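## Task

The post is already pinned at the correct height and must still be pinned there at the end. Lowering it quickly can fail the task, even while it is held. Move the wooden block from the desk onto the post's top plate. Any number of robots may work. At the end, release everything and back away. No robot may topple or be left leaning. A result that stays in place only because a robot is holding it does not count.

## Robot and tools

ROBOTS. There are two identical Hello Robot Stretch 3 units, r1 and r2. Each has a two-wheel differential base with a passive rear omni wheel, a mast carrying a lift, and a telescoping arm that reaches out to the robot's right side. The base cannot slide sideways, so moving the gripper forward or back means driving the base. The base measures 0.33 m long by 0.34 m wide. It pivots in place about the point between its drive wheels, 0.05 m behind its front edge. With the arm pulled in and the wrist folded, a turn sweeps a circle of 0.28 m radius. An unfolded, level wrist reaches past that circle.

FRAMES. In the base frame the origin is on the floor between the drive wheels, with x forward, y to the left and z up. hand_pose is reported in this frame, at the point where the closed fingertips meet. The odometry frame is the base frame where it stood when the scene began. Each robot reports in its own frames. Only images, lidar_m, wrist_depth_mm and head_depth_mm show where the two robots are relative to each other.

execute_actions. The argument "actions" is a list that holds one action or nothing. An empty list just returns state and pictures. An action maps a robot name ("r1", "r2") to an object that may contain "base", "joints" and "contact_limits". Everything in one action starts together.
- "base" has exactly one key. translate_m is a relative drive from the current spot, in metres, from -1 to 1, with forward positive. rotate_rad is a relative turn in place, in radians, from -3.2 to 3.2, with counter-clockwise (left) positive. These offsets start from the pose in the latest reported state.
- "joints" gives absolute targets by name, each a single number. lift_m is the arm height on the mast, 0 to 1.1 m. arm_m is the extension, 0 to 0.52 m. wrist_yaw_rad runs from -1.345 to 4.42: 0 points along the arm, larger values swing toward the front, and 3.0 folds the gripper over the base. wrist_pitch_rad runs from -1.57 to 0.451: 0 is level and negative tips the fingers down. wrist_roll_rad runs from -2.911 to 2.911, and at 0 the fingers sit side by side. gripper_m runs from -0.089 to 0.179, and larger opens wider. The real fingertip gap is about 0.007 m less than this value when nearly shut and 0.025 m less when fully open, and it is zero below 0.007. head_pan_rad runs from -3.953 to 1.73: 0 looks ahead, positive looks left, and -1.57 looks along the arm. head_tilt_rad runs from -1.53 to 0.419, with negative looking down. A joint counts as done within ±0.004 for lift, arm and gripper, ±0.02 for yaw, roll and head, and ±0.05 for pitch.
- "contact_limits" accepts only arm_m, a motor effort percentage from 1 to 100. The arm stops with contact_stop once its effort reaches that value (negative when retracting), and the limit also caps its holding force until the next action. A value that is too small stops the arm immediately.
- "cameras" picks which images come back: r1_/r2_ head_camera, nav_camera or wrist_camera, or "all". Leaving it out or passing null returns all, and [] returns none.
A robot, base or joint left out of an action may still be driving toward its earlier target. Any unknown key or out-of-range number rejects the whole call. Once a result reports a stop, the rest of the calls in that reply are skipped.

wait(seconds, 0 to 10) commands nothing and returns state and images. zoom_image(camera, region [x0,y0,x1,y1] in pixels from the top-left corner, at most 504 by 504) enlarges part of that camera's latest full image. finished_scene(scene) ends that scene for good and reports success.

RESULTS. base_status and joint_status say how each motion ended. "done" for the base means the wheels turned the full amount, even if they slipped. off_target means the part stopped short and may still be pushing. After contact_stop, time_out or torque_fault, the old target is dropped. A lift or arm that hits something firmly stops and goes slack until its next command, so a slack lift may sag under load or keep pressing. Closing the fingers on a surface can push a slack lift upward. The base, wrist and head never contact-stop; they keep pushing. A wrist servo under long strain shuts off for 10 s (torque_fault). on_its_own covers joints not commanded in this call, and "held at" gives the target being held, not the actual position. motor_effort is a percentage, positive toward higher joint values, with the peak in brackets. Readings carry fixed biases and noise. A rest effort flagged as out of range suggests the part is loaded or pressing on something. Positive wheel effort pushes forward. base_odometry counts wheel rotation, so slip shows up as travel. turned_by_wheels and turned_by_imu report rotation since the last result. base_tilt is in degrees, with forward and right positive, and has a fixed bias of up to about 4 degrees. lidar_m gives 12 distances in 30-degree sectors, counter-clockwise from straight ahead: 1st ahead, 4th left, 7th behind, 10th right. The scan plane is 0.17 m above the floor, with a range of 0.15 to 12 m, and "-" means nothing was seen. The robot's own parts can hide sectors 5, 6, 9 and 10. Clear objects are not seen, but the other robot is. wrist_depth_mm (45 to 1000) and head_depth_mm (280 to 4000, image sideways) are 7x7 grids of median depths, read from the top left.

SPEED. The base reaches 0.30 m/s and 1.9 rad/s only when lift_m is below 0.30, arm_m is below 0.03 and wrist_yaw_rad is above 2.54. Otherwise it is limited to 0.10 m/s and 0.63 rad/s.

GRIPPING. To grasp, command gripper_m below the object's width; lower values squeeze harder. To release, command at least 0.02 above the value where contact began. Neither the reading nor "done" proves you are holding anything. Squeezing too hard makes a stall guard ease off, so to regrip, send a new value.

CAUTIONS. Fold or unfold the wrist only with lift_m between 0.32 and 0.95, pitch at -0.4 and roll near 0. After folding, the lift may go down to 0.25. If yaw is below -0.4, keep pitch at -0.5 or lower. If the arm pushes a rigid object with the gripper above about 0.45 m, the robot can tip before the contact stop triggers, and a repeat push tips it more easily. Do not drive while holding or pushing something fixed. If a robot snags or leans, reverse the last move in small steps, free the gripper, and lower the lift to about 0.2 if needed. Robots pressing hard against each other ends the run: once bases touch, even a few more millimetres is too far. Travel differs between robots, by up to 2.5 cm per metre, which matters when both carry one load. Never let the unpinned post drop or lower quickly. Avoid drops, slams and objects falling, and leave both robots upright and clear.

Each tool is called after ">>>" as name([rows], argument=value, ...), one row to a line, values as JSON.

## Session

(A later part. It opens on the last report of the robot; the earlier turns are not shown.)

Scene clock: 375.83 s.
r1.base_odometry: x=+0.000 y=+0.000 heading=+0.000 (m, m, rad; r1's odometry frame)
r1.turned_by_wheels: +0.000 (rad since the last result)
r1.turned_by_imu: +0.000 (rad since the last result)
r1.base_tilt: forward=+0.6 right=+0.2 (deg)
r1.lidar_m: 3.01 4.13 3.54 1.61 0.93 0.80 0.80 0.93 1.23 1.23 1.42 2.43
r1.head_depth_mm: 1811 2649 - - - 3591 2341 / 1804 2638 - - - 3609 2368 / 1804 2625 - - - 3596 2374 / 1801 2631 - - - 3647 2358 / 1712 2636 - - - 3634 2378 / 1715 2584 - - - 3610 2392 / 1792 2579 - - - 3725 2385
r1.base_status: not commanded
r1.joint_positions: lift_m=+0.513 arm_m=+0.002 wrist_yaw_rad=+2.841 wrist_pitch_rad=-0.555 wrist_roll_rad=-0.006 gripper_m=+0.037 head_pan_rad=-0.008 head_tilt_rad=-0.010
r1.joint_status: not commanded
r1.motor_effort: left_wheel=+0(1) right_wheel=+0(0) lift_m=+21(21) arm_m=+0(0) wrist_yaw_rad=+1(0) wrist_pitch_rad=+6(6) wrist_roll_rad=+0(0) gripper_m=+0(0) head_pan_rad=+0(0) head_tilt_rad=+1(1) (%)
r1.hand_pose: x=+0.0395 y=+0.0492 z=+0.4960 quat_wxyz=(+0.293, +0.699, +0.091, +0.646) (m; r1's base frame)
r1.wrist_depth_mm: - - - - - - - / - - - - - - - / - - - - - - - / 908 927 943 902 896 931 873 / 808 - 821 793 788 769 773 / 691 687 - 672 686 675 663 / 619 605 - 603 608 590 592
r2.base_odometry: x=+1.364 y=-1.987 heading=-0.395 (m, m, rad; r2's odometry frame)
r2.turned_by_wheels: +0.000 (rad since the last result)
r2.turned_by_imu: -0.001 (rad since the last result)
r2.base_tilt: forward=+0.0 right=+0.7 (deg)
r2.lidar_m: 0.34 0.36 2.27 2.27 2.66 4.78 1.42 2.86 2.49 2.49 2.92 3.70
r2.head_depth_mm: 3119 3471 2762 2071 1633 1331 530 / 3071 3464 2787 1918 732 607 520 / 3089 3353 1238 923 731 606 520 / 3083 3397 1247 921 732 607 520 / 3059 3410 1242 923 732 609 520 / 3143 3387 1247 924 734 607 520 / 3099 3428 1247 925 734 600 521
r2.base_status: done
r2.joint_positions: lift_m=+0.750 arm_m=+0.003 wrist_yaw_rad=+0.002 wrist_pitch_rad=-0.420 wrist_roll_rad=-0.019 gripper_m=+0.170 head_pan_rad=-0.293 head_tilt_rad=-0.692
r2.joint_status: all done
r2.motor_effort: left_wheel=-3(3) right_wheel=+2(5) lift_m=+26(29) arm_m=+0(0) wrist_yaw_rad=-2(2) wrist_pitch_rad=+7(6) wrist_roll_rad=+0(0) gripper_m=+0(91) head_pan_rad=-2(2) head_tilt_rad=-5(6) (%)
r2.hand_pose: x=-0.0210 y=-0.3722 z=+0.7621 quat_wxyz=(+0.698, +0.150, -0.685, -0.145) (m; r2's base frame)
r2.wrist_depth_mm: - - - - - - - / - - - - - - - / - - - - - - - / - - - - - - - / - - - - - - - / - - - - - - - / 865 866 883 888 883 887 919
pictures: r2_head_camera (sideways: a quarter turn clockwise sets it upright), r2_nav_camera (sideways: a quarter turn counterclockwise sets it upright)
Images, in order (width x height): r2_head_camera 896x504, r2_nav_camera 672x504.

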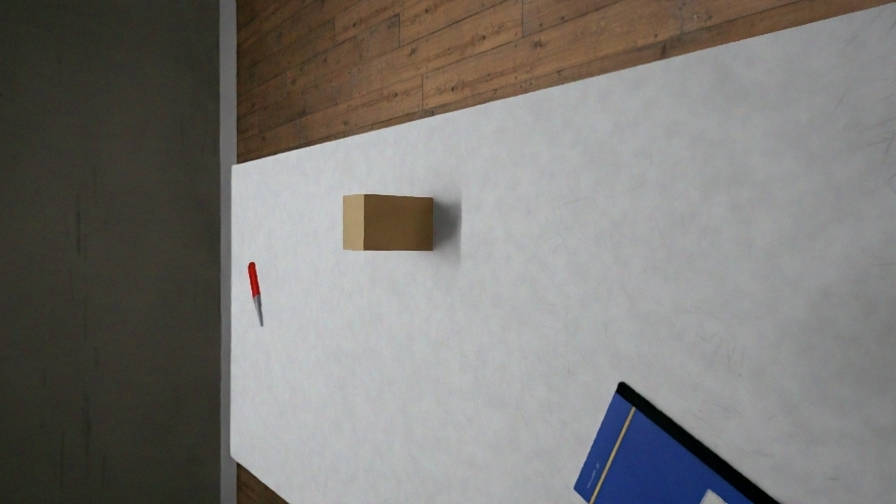

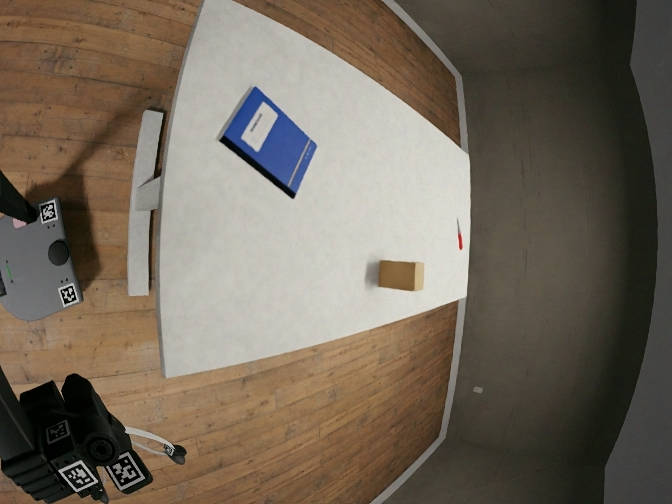

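>>> execute_actions([
  {"r2": {"base": {"rotate_rad": 1.255}, "joints": {"lift_m": 0.665, "wrist_pitch_rad": 0.0, "arm_m": 0.25, "head_pan_rad": -1.57, "head_tilt_rad": -0.65}}},
], cameras=["r2_head_camera", "r2_wrist_camera"])

Scene clock: 403.90 s.
r1.base_odometry: x=+0.000 y=+0.000 heading=+0.000 (m, m, rad; r1's odometry frame)
r1.turned_by_wheels: +0.000 (rad since the last result)
r1.turned_by_imu: +0.000 (rad since the last result)
r1.base_tilt: forward=+0.6 right=+0.2 (deg)
r1.lidar_m: 3.01 4.10 3.54 1.61 0.93 0.80 0.80 0.93 1.23 1.23 1.42 2.43
r1.head_depth_mm: 1809 2635 - - - 3604 2367 / 1804 2646 - - - 3605 2346 / 1811 2655 - - - 3615 2342 / 1806 2632 - - - 3623 2364 / 1718 2581 - - - 3735 2404 / 1701 2604 - - - 3689 2398 / 1770 2582 - - - 3672 2402
r1.base_status: not commanded
r1.joint_positions: lift_m=+0.513 arm_m=+0.002 wrist_yaw_rad=+2.841 wrist_pitch_rad=-0.555 wrist_roll_rad=-0.006 gripper_m=+0.037 head_pan_rad=-0.008 head_tilt_rad=-0.010
r1.joint_status: not commanded
r1.motor_effort: left_wheel=+0(0) right_wheel=+0(0) lift_m=+21(21) arm_m=+0(0) wrist_yaw_rad=+0(1) wrist_pitch_rad=+6(6) wrist_roll_rad=+0(0) gripper_m=+0(0) head_pan_rad=+0(0) head_tilt_rad=+2(1) (%)
r1.hand_pose: x=+0.0395 y=+0.0492 z=+0.4960 quat_wxyz=(+0.293, +0.699, +0.091, +0.646) (m; r1's base frame)
r1.wrist_depth_mm: - - - - - - - / - - - - - - - / - - - - - - - / 880 919 927 932 898 903 893 / 804 - 817 770 804 796 757 / 708 708 - 696 684 675 679 / 626 625 - 611 600 591 589
r2.base_odometry: x=+1.364 y=-1.987 heading=+0.860 (m, m, rad; r2's odometry frame)
r2.turned_by_wheels: +1.255 (rad since the last result)
r2.turned_by_imu: +1.268 (rad since the last result)
r2.base_tilt: forward=+0.0 right=+0.7 (deg)
r2.lidar_m: 2.27 2.34 3.11 1.41 3.68 2.61 2.49 2.56 3.42 1.56 0.34 2.38
r2.head_depth_mm: 3097 3406 2988 2156 1702 1406 1214 / 3057 3446 3019 2119 808 - 523 / 3061 3438 1338 935 810 593 529 / 3106 3489 1345 933 759 608 529 / 3066 3394 1347 969 758 624 531 / 3090 3362 1349 975 759 623 530 / 3078 3415 1349 973 760 615 530
r2.base_status: done
r2.joint_positions: lift_m=+0.665 arm_m=+0.250 wrist_yaw_rad=+0.001 wrist_pitch_rad=-0.023 wrist_roll_rad=-0.019 gripper_m=+0.170 head_pan_rad=-1.563 head_tilt_rad=-0.655
r2.joint_status: all done
r2.motor_effort: left_wheel=-2(9) right_wheel=+2(4) lift_m=+17(24) arm_m=+2(2) wrist_yaw_rad=-1(2) wrist_pitch_rad=+9(9) wrist_roll_rad=+0(0) gripper_m=+0(0) head_pan_rad=-2(28) head_tilt_rad=+3(10) (%)
r2.hand_pose: x=-0.0213 y=-0.6502 z=+0.7740 quat_wxyz=(+0.714, +0.009, -0.700, -0.008) (m; r2's base frame)
r2.wrist_depth_mm: - - - - - - - / - - - - - - - / - - - 325 - - - / 527 541 580 335 - - - / 307 341 325 336 345 - - / 224 - 226 229 235 240 - / 162 169 173 175 179 181 -
pictures: r2_head_camera (sideways: a quarter turn clockwise sets it upright), r2_wrist_camera
Images, in order (width x height): r2_head_camera 896x504, r2_wrist_camera 644x364.

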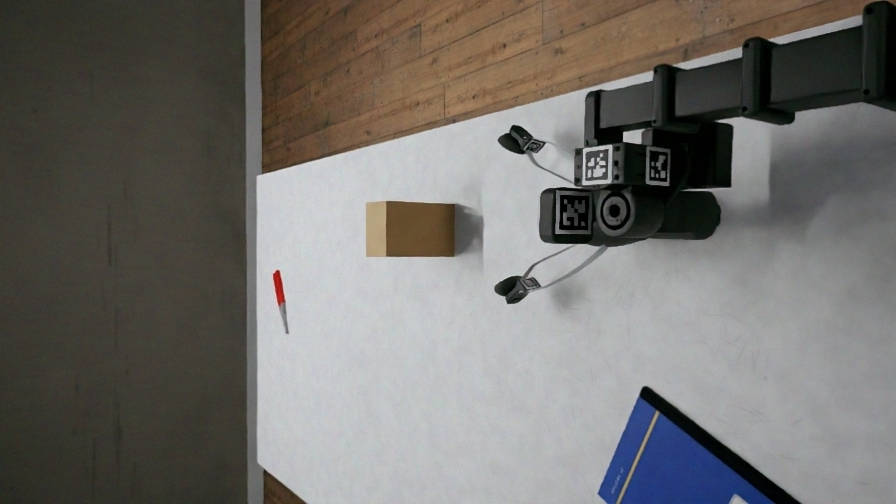

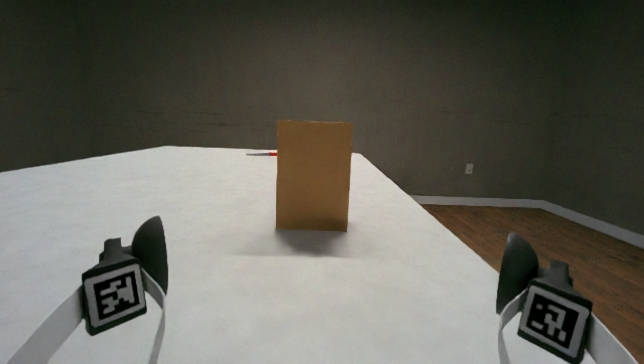

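>>> execute_actions([
  {"r2": {"base": {"translate_m": 0.018}, "joints": {"arm_m": 0.435}}},
], cameras=["r2_head_camera", "r2_wrist_camera"])

Scene clock: 412.77 s.
r1.base_odometry: x=+0.000 y=+0.000 heading=+0.000 (m, m, rad; r1's odometry frame)
r1.turned_by_wheels: +0.000 (rad since the last result)
r1.turned_by_imu: +0.000 (rad since the last result)
r1.base_tilt: forward=+0.7 right=+0.3 (deg)
r1.lidar_m: 3.00 4.09 3.54 1.61 0.93 0.80 0.80 0.93 1.23 1.22 1.42 2.42
r1.head_depth_mm: 1818 2666 - - - 3579 2372 / 1796 2640 - - - 3633 2343 / 1799 2615 - - - 3672 2384 / 1804 2618 - - - 3633 2375 / 1714 2607 - - - 3677 2392 / 1721 2587 - - - 3701 2383 / 1772 2590 - - - 3706 2388
r1.base_status: not commanded
r1.joint_positions: lift_m=+0.513 arm_m=+0.002 wrist_yaw_rad=+2.841 wrist_pitch_rad=-0.555 wrist_roll_rad=-0.006 gripper_m=+0.037 head_pan_rad=-0.008 head_tilt_rad=-0.010
r1.joint_status: not commanded
r1.motor_effort: left_wheel=+0(0) right_wheel=+0(0) lift_m=+21(21) arm_m=+0(0) wrist_yaw_rad=+0(0) wrist_pitch_rad=+6(6) wrist_roll_rad=+0(0) gripper_m=+0(0) head_pan_rad=+1(0) head_tilt_rad=+2(1) (%)
r1.hand_pose: x=+0.0395 y=+0.0492 z=+0.4960 quat_wxyz=(+0.293, +0.699, +0.091, +0.646) (m; r1's base frame)
r1.wrist_depth_mm: - - - - - - - / - - - - - - - / - - - - - - - / 891 945 916 936 950 908 914 / 805 - 818 782 784 755 745 / 703 683 - 690 675 668 671 / 619 620 - 610 594 593 587
r2.base_odometry: x=+1.376 y=-1.974 heading=+0.860 (m, m, rad; r2's odometry frame)
r2.turned_by_wheels: +0.000 (rad since the last result)
r2.turned_by_imu: -0.002 (rad since the last result)
r2.base_tilt: forward=+0.0 right=+0.8 (deg)
r2.lidar_m: 2.25 2.32 3.10 1.42 3.68 2.63 2.51 2.59 3.44 1.55 0.33 2.35
r2.head_depth_mm: 3099 3411 3009 2171 1693 1357 541 / 3073 3434 2999 2084 782 - 518 / 3084 3411 1350 963 727 623 528 / 3123 3432 1340 935 758 624 530 / 3098 3422 1349 968 760 622 530 / 3065 3416 1355 969 760 624 530 / 3121 3393 1350 968 760 616 530
r2.base_status: done
r2.joint_positions: lift_m=+0.665 arm_m=+0.435 wrist_yaw_rad=+0.001 wrist_pitch_rad=-0.023 wrist_roll_rad=-0.019 gripper_m=+0.170 head_pan_rad=-1.563 head_tilt_rad=-0.655
r2.joint_status: all done
r2.motor_effort: left_wheel=-3(5) right_wheel=+2(7) lift_m=+17(17) arm_m=+3(3) wrist_yaw_rad=-1(1) wrist_pitch_rad=+8(8) wrist_roll_rad=+0(0) gripper_m=+0(0) head_pan_rad=-2(3) head_tilt_rad=+2(3) (%)
r2.hand_pose: x=-0.0213 y=-0.8352 z=+0.7740 quat_wxyz=(+0.714, +0.009, -0.700, -0.008) (m; r2's base frame)
r2.wrist_depth_mm: - - - - - - - / - - - - - - - / - - - 145 - - - / 523 542 491 148 150 - - / 306 340 293 152 288 - - / 223 - 209 158 208 239 - / 161 168 165 162 165 180 -
pictures: r2_head_camera (sideways: a quarter turn clockwise sets it upright), r2_wrist_camera
Images, in order (width x height): r2_head_camera 896x504, r2_wrist_camera 644x364.

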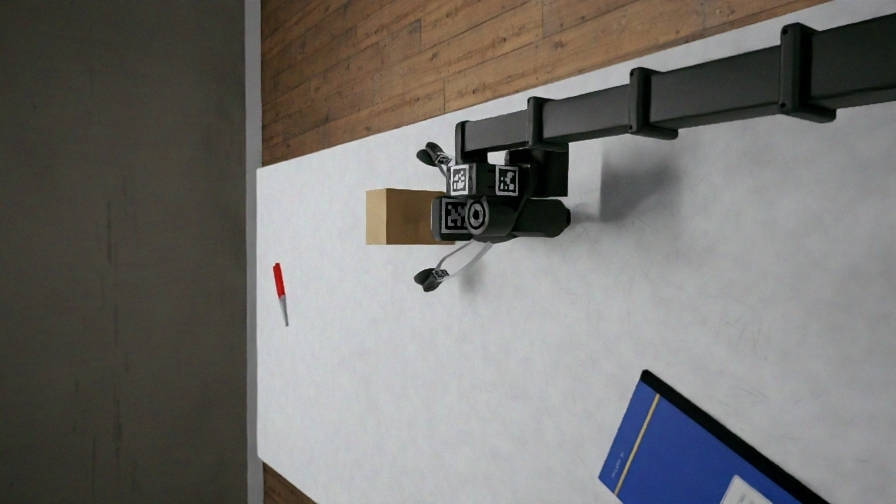

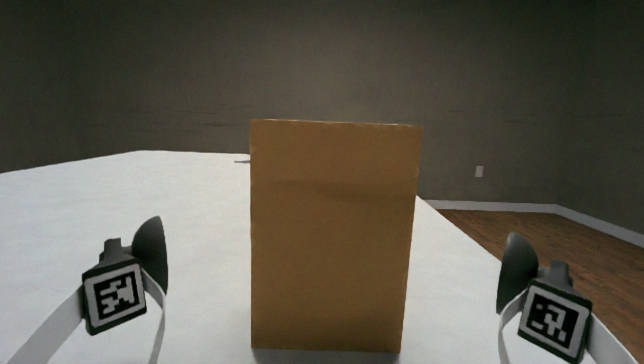

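>>> execute_actions([
  {"r2": {"joints": {"arm_m": 0.447, "gripper_m": 0.025}}},
], cameras=["r2_wrist_camera"])

Scene clock: 424.23 s.
r1.base_odometry: x=+0.000 y=+0.000 heading=+0.000 (m, m, rad; r1's odometry frame)
r1.turned_by_wheels: +0.000 (rad since the last result)
r1.turned_by_imu: +0.000 (rad since the last result)
r1.base_tilt: forward=+0.7 right=+0.2 (deg)
r1.lidar_m: 3.03 4.13 3.53 1.61 0.93 0.80 0.80 0.93 1.23 1.23 1.42 2.42
r1.head_depth_mm: 1808 2652 - - - 3590 2350 / 1811 2624 - - - 3629 2357 / 1813 2635 - - - 3606 2369 / 1789 2606 - - - 3643 2387 / 1717 2592 - - - 3713 2383 / 1710 2589 - - - 3649 2375 / 1773 2589 - - - 3700 2407
r1.base_status: not commanded
r1.joint_positions: lift_m=+0.513 arm_m=+0.002 wrist_yaw_rad=+2.841 wrist_pitch_rad=-0.555 wrist_roll_rad=-0.006 gripper_m=+0.037 head_pan_rad=-0.008 head_tilt_rad=-0.010
r1.joint_status: not commanded
r1.motor_effort: left_wheel=+1(0) right_wheel=+0(1) lift_m=+21(21) arm_m=+0(0) wrist_yaw_rad=+0(0) wrist_pitch_rad=+6(6) wrist_roll_rad=+0(0) gripper_m=+0(1) head_pan_rad=+0(0) head_tilt_rad=+2(0) (%)
r1.hand_pose: x=+0.0395 y=+0.0492 z=+0.4960 quat_wxyz=(+0.293, +0.699, +0.091, +0.646) (m; r1's base frame)
r1.wrist_depth_mm: - - - - - - - / - - - - - - - / - - - - - - - / 890 962 925 907 911 904 914 / 810 - 826 777 795 772 748 / 714 681 - 677 674 685 673 / 622 627 - 606 604 591 604
r2.base_odometry: x=+1.376 y=-1.974 heading=+0.860 (m, m, rad; r2's odometry frame)
r2.turned_by_wheels: +0.000 (rad since the last result)
r2.turned_by_imu: -0.001 (rad since the last result)
r2.base_tilt: forward=+0.0 right=+0.8 (deg)
r2.lidar_m: 2.25 2.32 3.09 1.42 3.68 2.63 2.51 2.58 3.45 1.55 0.33 2.36
r2.head_depth_mm: 3086 3396 2981 2174 1700 1351 542 / 3073 3415 2990 2083 780 - 518 / 3090 3425 1343 1011 726 623 529 / 3076 3401 1345 934 760 623 529 / 3084 3390 1344 970 759 624 529 / 3058 3391 1349 969 758 622 529 / 3078 3386 1342 973 760 616 531
r2.base_status: not commanded
r2.joint_positions: lift_m=+0.665 arm_m=+0.447 wrist_yaw_rad=+0.001 wrist_pitch_rad=-0.023 wrist_roll_rad=-0.019 gripper_m=+0.026 head_pan_rad=-1.563 head_tilt_rad=-0.655
r2.joint_status: all done
r2.motor_effort: left_wheel=-3(3) right_wheel=+2(2) lift_m=+18(17) arm_m=+2(0) wrist_yaw_rad=-1(2) wrist_pitch_rad=+8(9) wrist_roll_rad=+0(0) gripper_m=-25(100) head_pan_rad=-2(3) head_tilt_rad=+3(2) (%)
r2.hand_pose: x=-0.0213 y=-0.8473 z=+0.7740 quat_wxyz=(+0.714, +0.009, -0.700, -0.008) (m; r2's base frame)
r2.wrist_depth_mm: - - - - - - - / - - - - - - - / - - - 127 - - - / 521 547 431 129 130 - - / 303 312 136 134 135 - - / 216 219 138 138 139 254 - / 168 170 157 144 146 181 -
pictures: r2_wrist_camera
Images, in order (width x height): r2_wrist_camera 644x364.

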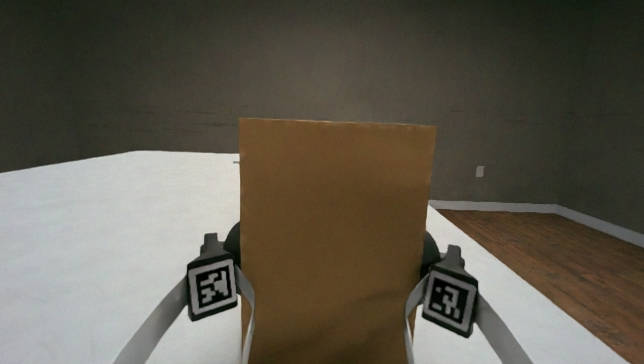

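>>> execute_actions([
  {"r2": {"joints": {"lift_m": 0.69, "gripper_m": 0.032, "head_pan_rad": -2.2, "head_tilt_rad": -0.3}}},
], cameras=["r2_wrist_camera"])

>>> execute_actions([
  {"r2": {"base": {"rotate_rad": -1.45}, "joints": {"lift_m": 0.93, "arm_m": 0.40, "head_pan_rad": -3.14, "head_tilt_rad": -0.3}}},
], cameras=["r2_head_camera", "r2_wrist_camera"])

Scene clock: 464.83 s.
r1.base_odometry: x=+0.000 y=+0.000 heading=+0.000 (m, m, rad; r1's odometry frame)
r1.turned_by_wheels: +0.000 (rad since the last result)
r1.turned_by_imu: +0.000 (rad since the last result)
r1.base_tilt: forward=+0.7 right=+0.3 (deg)
r1.lidar_m: 3.01 4.10 3.55 1.61 0.93 0.80 0.80 0.93 1.23 1.23 1.42 2.42
r1.head_depth_mm: 1808 2653 - - - 3616 2334 / 1812 2632 - - - 3696 2383 / 1805 2635 - - - 3599 2365 / 1802 2662 - - - 3657 2360 / 1721 2608 - - - 3677 2385 / 1722 2606 - - - 3709 2387 / 1777 2581 - - - 3720 2393
r1.base_status: not commanded
r1.joint_positions: lift_m=+0.513 arm_m=+0.002 wrist_yaw_rad=+2.841 wrist_pitch_rad=-0.555 wrist_roll_rad=-0.006 gripper_m=+0.037 head_pan_rad=-0.008 head_tilt_rad=-0.010
r1.joint_status: not commanded
r1.motor_effort: left_wheel=+1(1) right_wheel=+0(0) lift_m=+21(21) arm_m=+0(0) wrist_yaw_rad=+1(1) wrist_pitch_rad=+6(6) wrist_roll_rad=+0(0) gripper_m=+0(0) head_pan_rad=+0(0) head_tilt_rad=+0(1) (%)
r1.hand_pose: x=+0.0395 y=+0.0492 z=+0.4960 quat_wxyz=(+0.293, +0.699, +0.091, +0.646) (m; r1's base frame)
r1.wrist_depth_mm: - - - - - - - / - - - - - - - / - - - - - - - / 900 967 902 918 928 896 875 / 828 - 817 777 783 797 761 / 717 699 - 689 687 680 684 / 621 620 - 601 606 600 587
r2.base_odometry: x=+1.376 y=-1.974 heading=+0.860 (m, m, rad; r2's odometry frame)
r2.turned_by_wheels: +0.000 (rad since the last result)
r2.turned_by_imu: -0.001 (rad since the last result)
r2.base_tilt: forward=+0.0 right=+0.7 (deg)
r2.lidar_m: 2.25 2.32 3.10 1.41 3.70 2.64 2.51 2.58 3.44 1.55 0.33 2.37
r2.head_depth_mm: 2591 2663 2784 2885 2737 1939 1521 / 2842 2937 3095 3210 2736 1951 1517 / 3120 3292 3476 3555 2724 1950 1508 / 3465 3761 - - 2741 1942 1508 / 3596 3866 - - 2724 1940 1508 / 3419 3567 3726 3857 2718 1940 1506 / 3211 3364 3535 3652 2716 1933 -
r2.base_status: not commanded
r2.joint_positions: lift_m=+0.690 arm_m=+0.447 wrist_yaw_rad=+0.001 wrist_pitch_rad=-0.047 wrist_roll_rad=-0.019 gripper_m=+0.036 head_pan_rad=-2.193 head_tilt_rad=-0.310
r2.joint_status: gripper_m off_target (ended at +0.036, target +0.032); the others done
r2.motor_effort: left_wheel=-3(3) right_wheel=+2(2) lift_m=+28(29) arm_m=+2(2) wrist_yaw_rad=-1(1) wrist_pitch_rad=+16(18) wrist_roll_rad=+0(0) gripper_m=-21(42) head_pan_rad=-3(27) head_tilt_rad=+5(35) (%)
r2.hand_pose: x=-0.0213 y=-0.8465 z=+0.7922 quat_wxyz=(+0.714, +0.017, -0.700, -0.017) (m; r2's base frame)
r2.wrist_depth_mm: - - - - - - - / - - - - - - - / - - - 129 - - - / 557 580 465 131 133 - - / 337 346 137 135 136 - - / 244 248 139 139 139 - - / 191 194 179 144 145 205 -
pictures: r2_wrist_camera
Images, in order (width x height): r2_wrist_camera 644x364.

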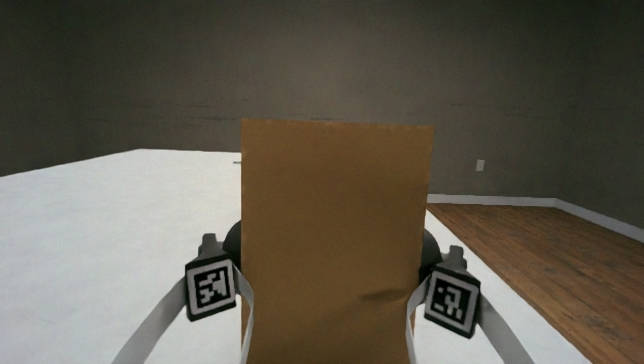

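Scene clock: 468.07 s.
r1.base_odometry: x=+0.000 y=+0.000 heading=+0.000 (m, m, rad; r1's odometry frame)
r1.turned_by_wheels: +0.000 (rad since the last result)
r1.turned_by_imu: +0.000 (rad since the last result)
r1.base_tilt: forward=+0.6 right=+0.3 (deg)
r1.lidar_m: 3.02 4.11 3.54 1.61 0.93 0.80 0.80 0.93 1.23 1.23 1.43 2.42
r1.head_depth_mm: 1808 2665 - - - 3590 2349 / 1804 2641 - - - 3662 2378 / 1810 2604 - - - 3643 2382 / 1806 2662 - - - 3641 2380 / 1719 2605 - - - 3651 2393 / 1705 2611 - - - 3646 2398 / 1773 2592 - - - 3691 2398
r1.base_status: not commanded
r1.joint_positions: lift_m=+0.513 arm_m=+0.002 wrist_yaw_rad=+2.841 wrist_pitch_rad=-0.555 wrist_roll_rad=-0.006 gripper_m=+0.037 head_pan_rad=-0.008 head_tilt_rad=-0.010
r1.joint_status: not commanded
r1.motor_effort: left_wheel=+0(0) right_wheel=+0(0) lift_m=+21(21) arm_m=+0(0) wrist_yaw_rad=+1(1) wrist_pitch_rad=+6(6) wrist_roll_rad=+0(0) gripper_m=+0(0) head_pan_rad=+0(0) head_tilt_rad=+1(0) (%)
r1.hand_pose: x=+0.0395 y=+0.0492 z=+0.4960 quat_wxyz=(+0.293, +0.699, +0.091, +0.646) (m; r1's base frame)
r1.wrist_depth_mm: - - - - - - - / - - - - - - - / - - - - - - - / 892 985 947 906 917 909 903 / 793 - 796 785 815 770 741 / 734 691 - 680 668 676 674 / 614 629 - 609 608 582 593
r2.base_odometry: x=+1.376 y=-1.974 heading=-0.590 (m, m, rad; r2's odometry frame)
r2.turned_by_wheels: -1.450 (rad since the last result)
r2.turned_by_imu: -1.468 (rad since the last result)
r2.base_tilt: forward=+0.0 right=+0.8 (deg)
r2.lidar_m: 1.55 0.33 2.29 2.25 2.40 3.51 1.42 3.26 2.55 2.51 2.68 3.79
r2.head_depth_mm: 3503 - - - 2731 2128 - / 3588 - - - 2722 2186 - / 3022 - - - 2751 2129 - / 3013 - - 3857 2567 1785 1504 / 3029 - - - 2704 1950 1505 / 3577 - - - 2736 1939 1512 / 3603 - - - 2743 1933 1505
r2.base_status: done
r2.joint_positions: lift_m=+0.930 arm_m=+0.400 wrist_yaw_rad=-0.001 wrist_pitch_rad=-0.051 wrist_roll_rad=-0.019 gripper_m=+0.036 head_pan_rad=-3.133 head_tilt_rad=-0.310
r2.joint_status: all done
r2.motor_effort: left_wheel=+2(9) right_wheel=-1(6) lift_m=+28(27) arm_m=-2(3) wrist_yaw_rad=-1(3) wrist_pitch_rad=+18(18) wrist_roll_rad=+0(0) gripper_m=-21(21) head_pan_rad=-3(28) head_tilt_rad=+6(6) (%)
r2.hand_pose: x=-0.0216 y=-0.8000 z=+1.0314 quat_wxyz=(+0.714, +0.018, -0.700, -0.018) (m; r2's base frame)
r2.wrist_depth_mm: - - - - - - - / - - - - - - - / - - - - - - - / - - - - - - - / - - - 171 - - - / - - 135 139 144 - - / - - 121 118 125 - -
pictures: r2_head_camera (sideways: a quarter turn clockwise sets it upright), r2_wrist_camera
Images, in order (width x height): r2_head_camera 896x504, r2_wrist_camera 644x364.

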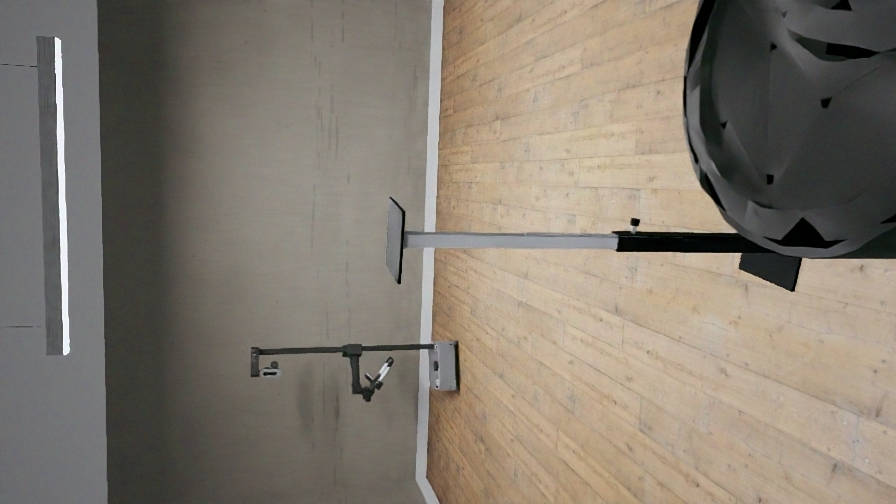

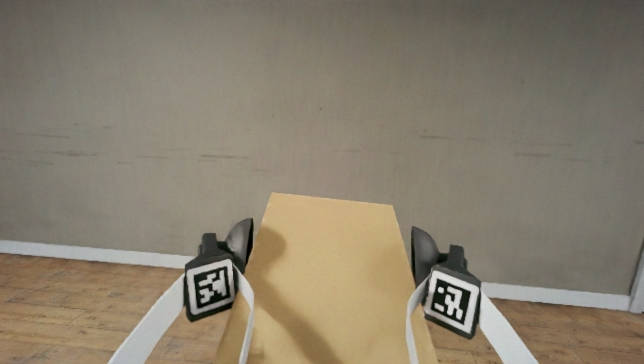

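>>> execute_actions(actions=[], cameras=["r2_wrist_camera", "r2_nav_camera", "r1_head_camera"])

Scene clock: 506.50 s.
r1.base_odometry: x=+0.000 y=+0.000 heading=+0.000 (m, m, rad; r1's odometry frame)
r1.turned_by_wheels: +0.000 (rad since the last result)
r1.turned_by_imu: +0.000 (rad since the last result)
r1.base_tilt: forward=+0.6 right=+0.3 (deg)
r1.lidar_m: 3.00 4.08 3.54 1.61 0.93 0.80 0.80 0.93 1.22 1.23 1.42 2.43
r1.head_depth_mm: 1811 2647 - - - 3605 2338 / 1798 2632 - - - 3627 2367 / 1799 2626 - - - 3609 2364 / 1786 2619 - - - 3644 2392 / 1723 2606 - - - 3647 2384 / 1711 2601 - - - 3705 2401 / 1772 2599 - - - 3682 2381
r1.base_status: not commanded
r1.joint_positions: lift_m=+0.513 arm_m=+0.002 wrist_yaw_rad=+2.841 wrist_pitch_rad=-0.555 wrist_roll_rad=-0.006 gripper_m=+0.037 head_pan_rad=-0.008 head_tilt_rad=-0.010
r1.joint_status: not commanded
r1.motor_effort: left_wheel=+1(0) right_wheel=+0(0) lift_m=+21(21) arm_m=+0(0) wrist_yaw_rad=+0(1) wrist_pitch_rad=+6(6) wrist_roll_rad=+0(0) gripper_m=-1(0) head_pan_rad=+1(0) head_tilt_rad=+1(0) (%)
r1.hand_pose: x=+0.0395 y=+0.0492 z=+0.4960 quat_wxyz=(+0.293, +0.699, +0.091, +0.646) (m; r1's base frame)
r1.wrist_depth_mm: - - - - - - - / - - - - - - - / - - - - - - - / 908 985 956 956 919 915 911 / 788 - 828 794 780 760 749 / 708 690 - 673 689 664 678 / 627 621 - 597 599 591 577
r2.base_odometry: x=+1.376 y=-1.974 heading=-0.590 (m, m, rad; r2's odometry frame)
r2.turned_by_wheels: +0.000 (rad since the last result)
r2.turned_by_imu: -0.001 (rad since the last result)
r2.base_tilt: forward=+0.0 right=+0.8 (deg)
r2.lidar_m: 1.55 0.33 2.29 2.25 2.40 3.51 1.42 3.28 2.55 2.51 2.68 3.81
r2.head_depth_mm: 3468 - - - 2737 2128 - / 3546 - - - 2732 2180 - / 3022 - - - 2725 2115 - / 3060 - - 3892 2578 1791 1515 / 3072 - - - 2721 1947 1516 / 3586 - - - 2708 1941 1495 / 3617 - - - 2698 1922 1512
r2.base_status: done
r2.joint_positions: lift_m=+0.930 arm_m=+0.400 wrist_yaw_rad=-0.001 wrist_pitch_rad=-0.051 wrist_roll_rad=-0.019 gripper_m=+0.036 head_pan_rad=-3.133 head_tilt_rad=-0.310
r2.joint_status: all done
r2.motor_effort: left_wheel=+2(9) right_wheel=-2(6) lift_m=+28(27) arm_m=-3(3) wrist_yaw_rad=-1(3) wrist_pitch_rad=+17(18) wrist_roll_rad=+0(0) gripper_m=-21(21) head_pan_rad=-3(28) head_tilt_rad=+5(6) (%)
r2.hand_pose: x=-0.0216 y=-0.8000 z=+1.0314 quat_wxyz=(+0.714, +0.018, -0.700, -0.018) (m; r2's base frame)
r2.wrist_depth_mm: - - - - - - - / - - - - - - - / - - - - - - - / - - - - - - - / - - - 171 - - - / - - 135 139 143 - - / - - 121 117 124 - -
pictures: r1_head_camera (sideways: a quarter turn clockwise sets it upright), r2_nav_camera (sideways: a quarter turn counterclockwise sets it upright), r2_wrist_camera
Images, in order (width x height): r1_head_camera 896x504, r2_nav_camera 672x504, r2_wrist_camera 644x364.

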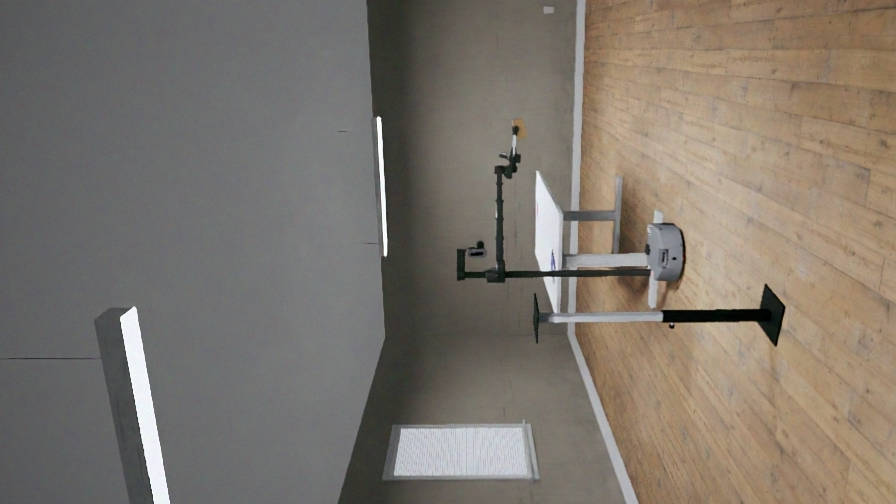

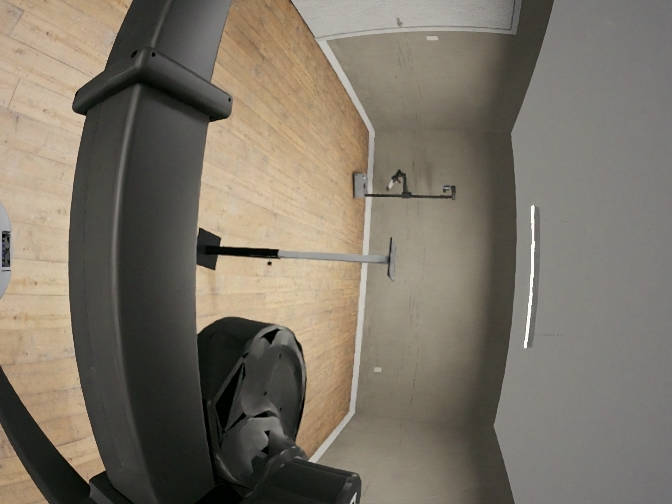

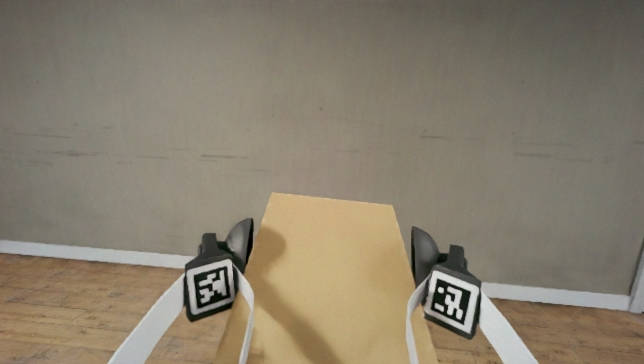

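>>> zoom_image(camera="r1_head_camera", region=[480, 105, 560, 185])

Region (480, 105, 560, 185) of r1_head_camera's 896x504 image, scaled by 6.300, with more detail than that image has.

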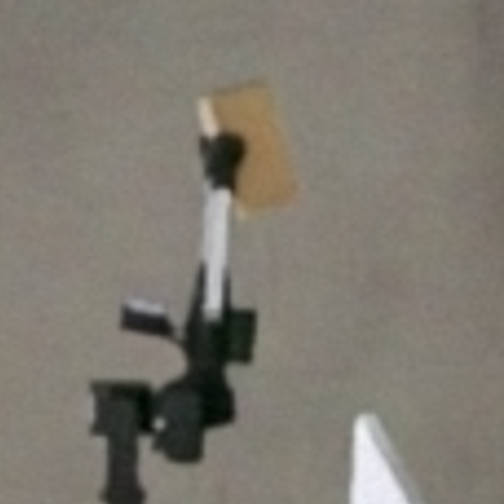

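>>> execute_actions([
  {"r2": {"base": {"translate_m": -0.575}, "joints": {"lift_m": 1.03, "arm_m": 0.47, "head_tilt_rad": -0.4}}},
], cameras=["r2_head_camera", "r2_wrist_camera"])

Scene clock: 552.47 s.
r1.base_odometry: x=+0.000 y=+0.000 heading=+0.000 (m, m, rad; r1's odometry frame)
r1.turned_by_wheels: +0.000 (rad since the last result)
r1.turned_by_imu: -0.001 (rad since the last result)
r1.base_tilt: forward=+0.6 right=+0.2 (deg)
r1.lidar_m: 3.00 4.12 3.53 1.61 0.93 0.80 0.80 0.93 1.23 1.23 1.42 2.42
r1.head_depth_mm: 1809 2634 - - - 3656 2359 / 1790 2643 - - - 3617 2347 / 1796 2628 - - - 3642 2378 / 1793 2668 - - - 3473 2385 / 1722 2597 - - - 3539 2369 / 1716 2598 - - - 3742 2400 / 1781 2591 - - - 3719 2391
r1.base_status: not commanded
r1.joint_positions: lift_m=+0.513 arm_m=+0.002 wrist_yaw_rad=+2.841 wrist_pitch_rad=-0.555 wrist_roll_rad=-0.006 gripper_m=+0.037 head_pan_rad=-0.008 head_tilt_rad=-0.010
r1.joint_status: not commanded
r1.motor_effort: left_wheel=+0(1) right_wheel=+1(0) lift_m=+21(21) arm_m=+0(0) wrist_yaw_rad=+0(0) wrist_pitch_rad=+6(6) wrist_roll_rad=+0(0) gripper_m=+0(0) head_pan_rad=+1(0) head_tilt_rad=+1(2) (%)
r1.hand_pose: x=+0.0395 y=+0.0492 z=+0.4960 quat_wxyz=(+0.293, +0.699, +0.091, +0.646) (m; r1's base frame)
r1.wrist_depth_mm: - - - - - - - / - - - - - - - / - - - - - - - / 884 955 910 899 904 910 879 / 808 - 812 801 789 772 780 / 714 672 - 684 680 670 674 / 622 618 - 605 606 604 594
r2.base_odometry: x=+0.898 y=-1.654 heading=-0.590 (m, m, rad; r2's odometry frame)
r2.turned_by_wheels: +0.000 (rad since the last result)
r2.turned_by_imu: -0.001 (rad since the last result)
r2.base_tilt: forward=+0.0 right=+0.8 (deg)
r2.lidar_m: 0.89 3.01 2.34 2.30 2.46 3.62 0.84 3.21 2.51 2.46 2.62 3.86
r2.head_depth_mm: 3626 3855 - - - - - / 3712 - - - - - - / 3686 - - - - - - / 3773 - - 3145 - - - / 3843 - - 3277 2675 - - / 3801 - - 3524 2684 - - / - - - 3595 2670 - -
r2.base_status: done
r2.joint_positions: lift_m=+1.030 arm_m=+0.470 wrist_yaw_rad=-0.001 wrist_pitch_rad=-0.051 wrist_roll_rad=-0.019 gripper_m=+0.036 head_pan_rad=-3.133 head_tilt_rad=-0.395
r2.joint_status: all done
r2.motor_effort: left_wheel=+2(2) right_wheel=-1(6) lift_m=+28(31) arm_m=+2(4) wrist_yaw_rad=+0(0) wrist_pitch_rad=+18(18) wrist_roll_rad=+0(0) gripper_m=-22(22) head_pan_rad=-2(3) head_tilt_rad=-3(14) (%)
r2.hand_pose: x=-0.0216 y=-0.8693 z=+1.1314 quat_wxyz=(+0.714, +0.018, -0.700, -0.018) (m; r2's base frame)
r2.wrist_depth_mm: - - - - - - - / - - - - - - - / - - - - - - - / - - - - - - - / - - - 171 - - - / - - 136 139 143 - - / - - 121 117 124 - -
pictures: r2_head_camera (sideways: a quarter turn clockwise sets it upright), r2_wrist_camera
Images, in order (width x height): r2_head_camera 896x504, r2_wrist_camera 644x364.

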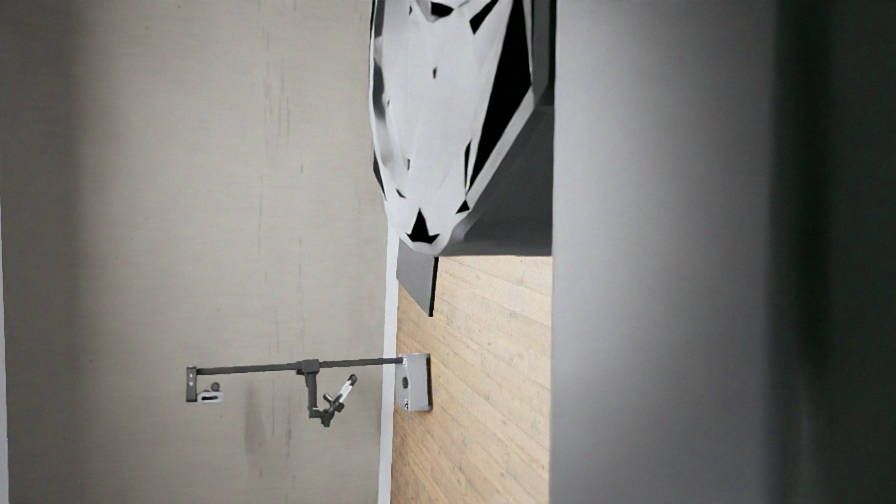

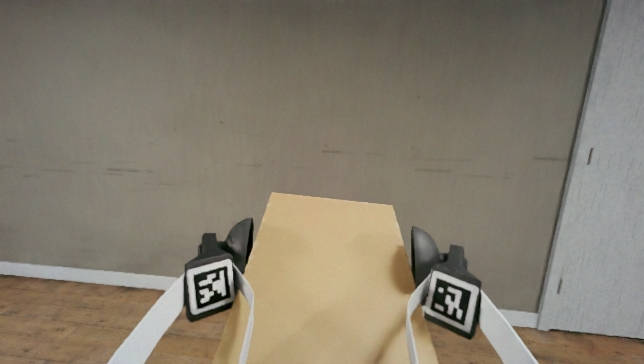

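>>> execute_actions([
  {"r2": {"base": {"rotate_rad": -1.552}, "joints": {"lift_m": 1.01, "head_pan_rad": -1.5, "head_tilt_rad": -0.3}}},
], cameras=["r2_head_camera", "r2_wrist_camera", "r1_head_camera", "r2_nav_camera"])

Scene clock: 566.50 s.
r1.base_odometry: x=+0.000 y=+0.000 heading=+0.000 (m, m, rad; r1's odometry frame)
r1.turned_by_wheels: +0.000 (rad since the last result)
r1.turned_by_imu: +0.000 (rad since the last result)
r1.base_tilt: forward=+0.6 right=+0.2 (deg)
r1.lidar_m: 3.02 4.10 3.55 1.61 0.93 0.80 0.80 0.93 1.23 1.23 1.42 2.43
r1.head_depth_mm: 1825 2674 - - - 3628 2342 / 1805 2648 - - - 3628 2360 / 1799 2627 - - - 3659 2380 / 1807 2608 - - - 3529 2392 / 1723 2634 - - - 3526 2402 / 1704 2601 - - - 3680 2396 / 1775 2582 - - - 3715 2392
r1.base_status: not commanded
r1.joint_positions: lift_m=+0.513 arm_m=+0.002 wrist_yaw_rad=+2.841 wrist_pitch_rad=-0.555 wrist_roll_rad=-0.006 gripper_m=+0.037 head_pan_rad=-0.008 head_tilt_rad=-0.010
r1.joint_status: not commanded
r1.motor_effort: left_wheel=+0(0) right_wheel=+0(0) lift_m=+21(21) arm_m=+0(0) wrist_yaw_rad=+1(1) wrist_pitch_rad=+5(6) wrist_roll_rad=+0(0) gripper_m=+0(0) head_pan_rad=+0(0) head_tilt_rad=+2(1) (%)
r1.hand_pose: x=+0.0395 y=+0.0492 z=+0.4960 quat_wxyz=(+0.293, +0.699, +0.091, +0.646) (m; r1's base frame)
r1.wrist_depth_mm: - - - - - - - / - - - - - - - / - - - - - - - / 899 963 952 899 936 901 907 / 812 - 826 761 799 779 781 / 705 684 - 686 675 664 667 / 627 616 - 613 589 606 587
r2.base_odometry: x=+0.898 y=-1.654 heading=-2.142 (m, m, rad; r2's odometry frame)
r2.turned_by_wheels: -1.552 (rad since the last result)
r2.turned_by_imu: -1.571 (rad since the last result)
r2.base_tilt: forward=+0.0 right=+0.8 (deg)
r2.lidar_m: 2.46 2.65 3.98 0.89 2.96 2.33 2.31 2.47 3.67 0.84 3.12 2.49
r2.head_depth_mm: 3537 3824 - - 2740 1950 1514 / 3567 - - - 2734 1965 1511 / 3519 - - 851 2439 1875 1384 / 3557 - - 3866 2747 1944 1511 / 3539 - - 3851 2741 1947 1507 / 3575 - - - 2747 1942 1507 / 3603 - - - 2727 1938 1510
r2.base_status: done
r2.joint_positions: lift_m=+1.010 arm_m=+0.470 wrist_yaw_rad=-0.004 wrist_pitch_rad=+0.016 wrist_roll_rad=-0.006 gripper_m=+0.035 head_pan_rad=-1.507 head_tilt_rad=-0.309
r2.joint_status: all done
r2.motor_effort: left_wheel=+0(24) right_wheel=+1(25) lift_m=+19(25) arm_m=+2(3) wrist_yaw_rad=+3(43) wrist_pitch_rad=-5(22) wrist_roll_rad=-6(9) gripper_m=+1(23) head_pan_rad=+2(30) head_tilt_rad=+5(19) (%)
r2.hand_pose: x=-0.0225 y=-0.8713 z=+1.1289 quat_wxyz=(+0.710, -0.007, -0.705, +0.004) (m; r2's base frame)
r2.wrist_depth_mm: - - - - - - - / - - - - - - - / - - - - - - - / - - - - - - - / - - 191 - - - - / - 122 136 - - - - / - 111 120 236 226 - -
pictures: r1_head_camera (sideways: a quarter turn clockwise sets it upright), r2_head_camera (sideways: a quarter turn clockwise sets it upright), r2_nav_camera (sideways: a quarter turn counterclockwise sets it upright), r2_wrist_camera
Images, in order (width x height): r1_head_camera 896x504, r2_head_camera 896x504, r2_nav_camera 672x504, r2_wrist_camera 644x364.

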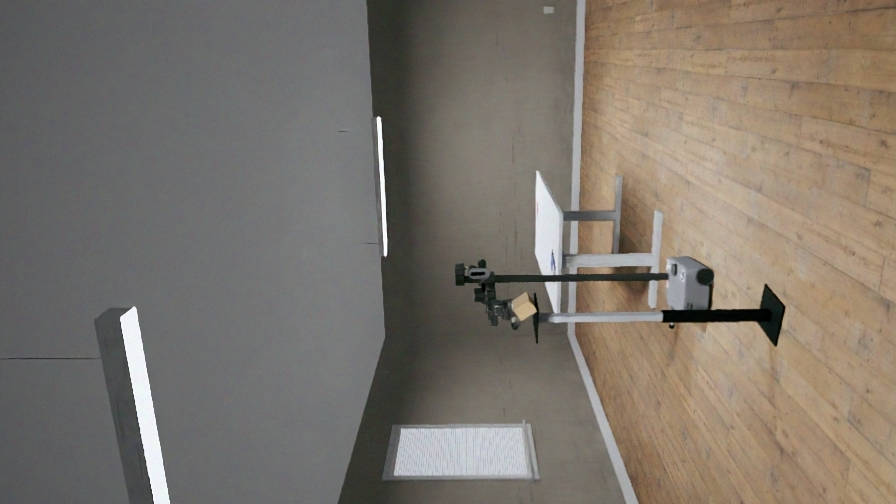

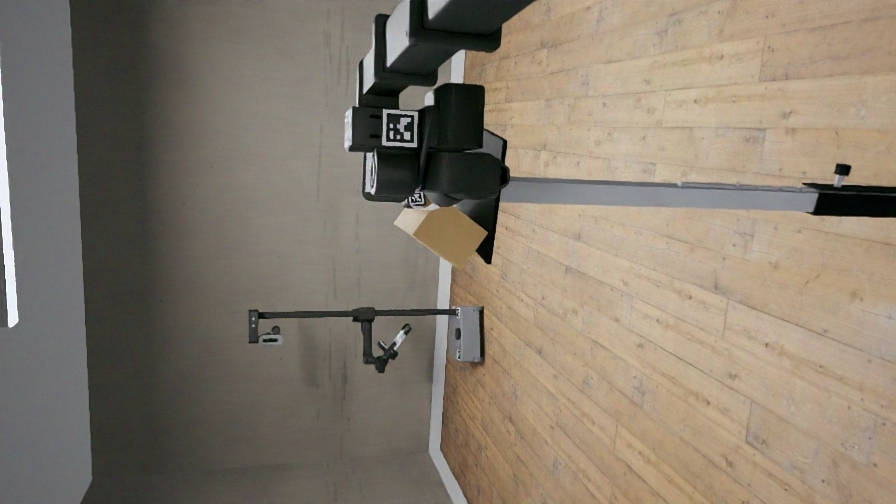

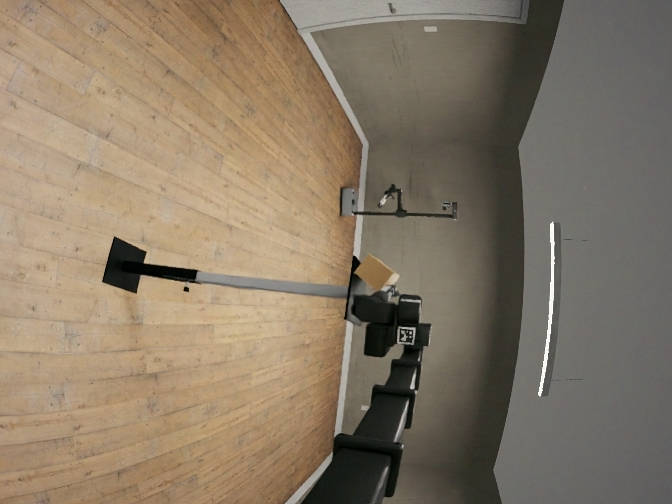

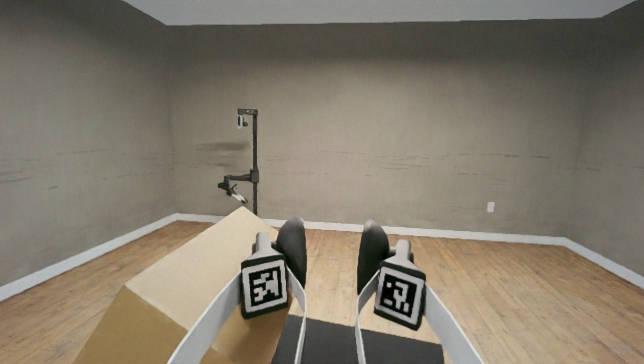

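>>> zoom_image(camera="r1_head_camera", region=[470, 270, 570, 360])

>>> zoom_image(camera="r2_head_camera", region=[360, 100, 540, 300])

Region (470, 270, 570, 360) of r1_head_camera's 896x504 image, scaled by 5.040, with more detail than that image has; it fills the top 454 rows of this view, and the rest is white.

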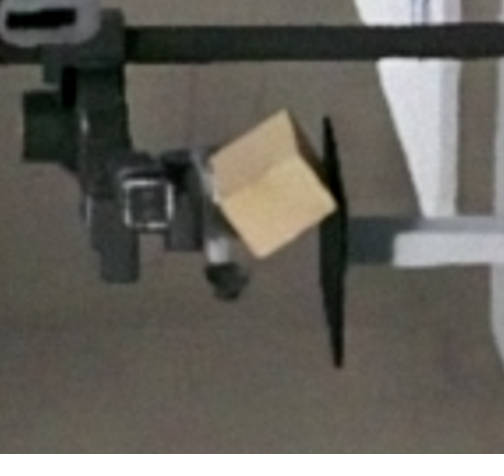

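Region (360, 100, 540, 300) of r2_head_camera's 896x504 image, scaled by 2.520, with more detail than that image has; it fills the left 454 columns of this view, and the rest is white.

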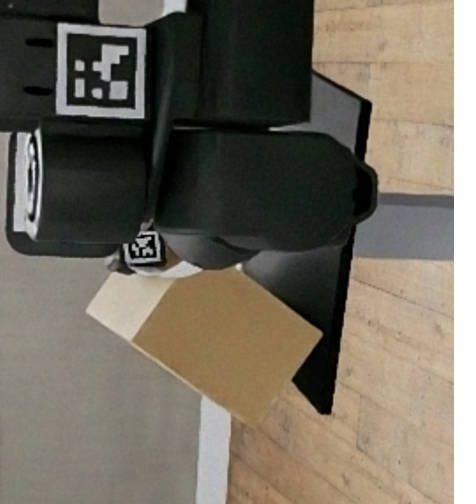

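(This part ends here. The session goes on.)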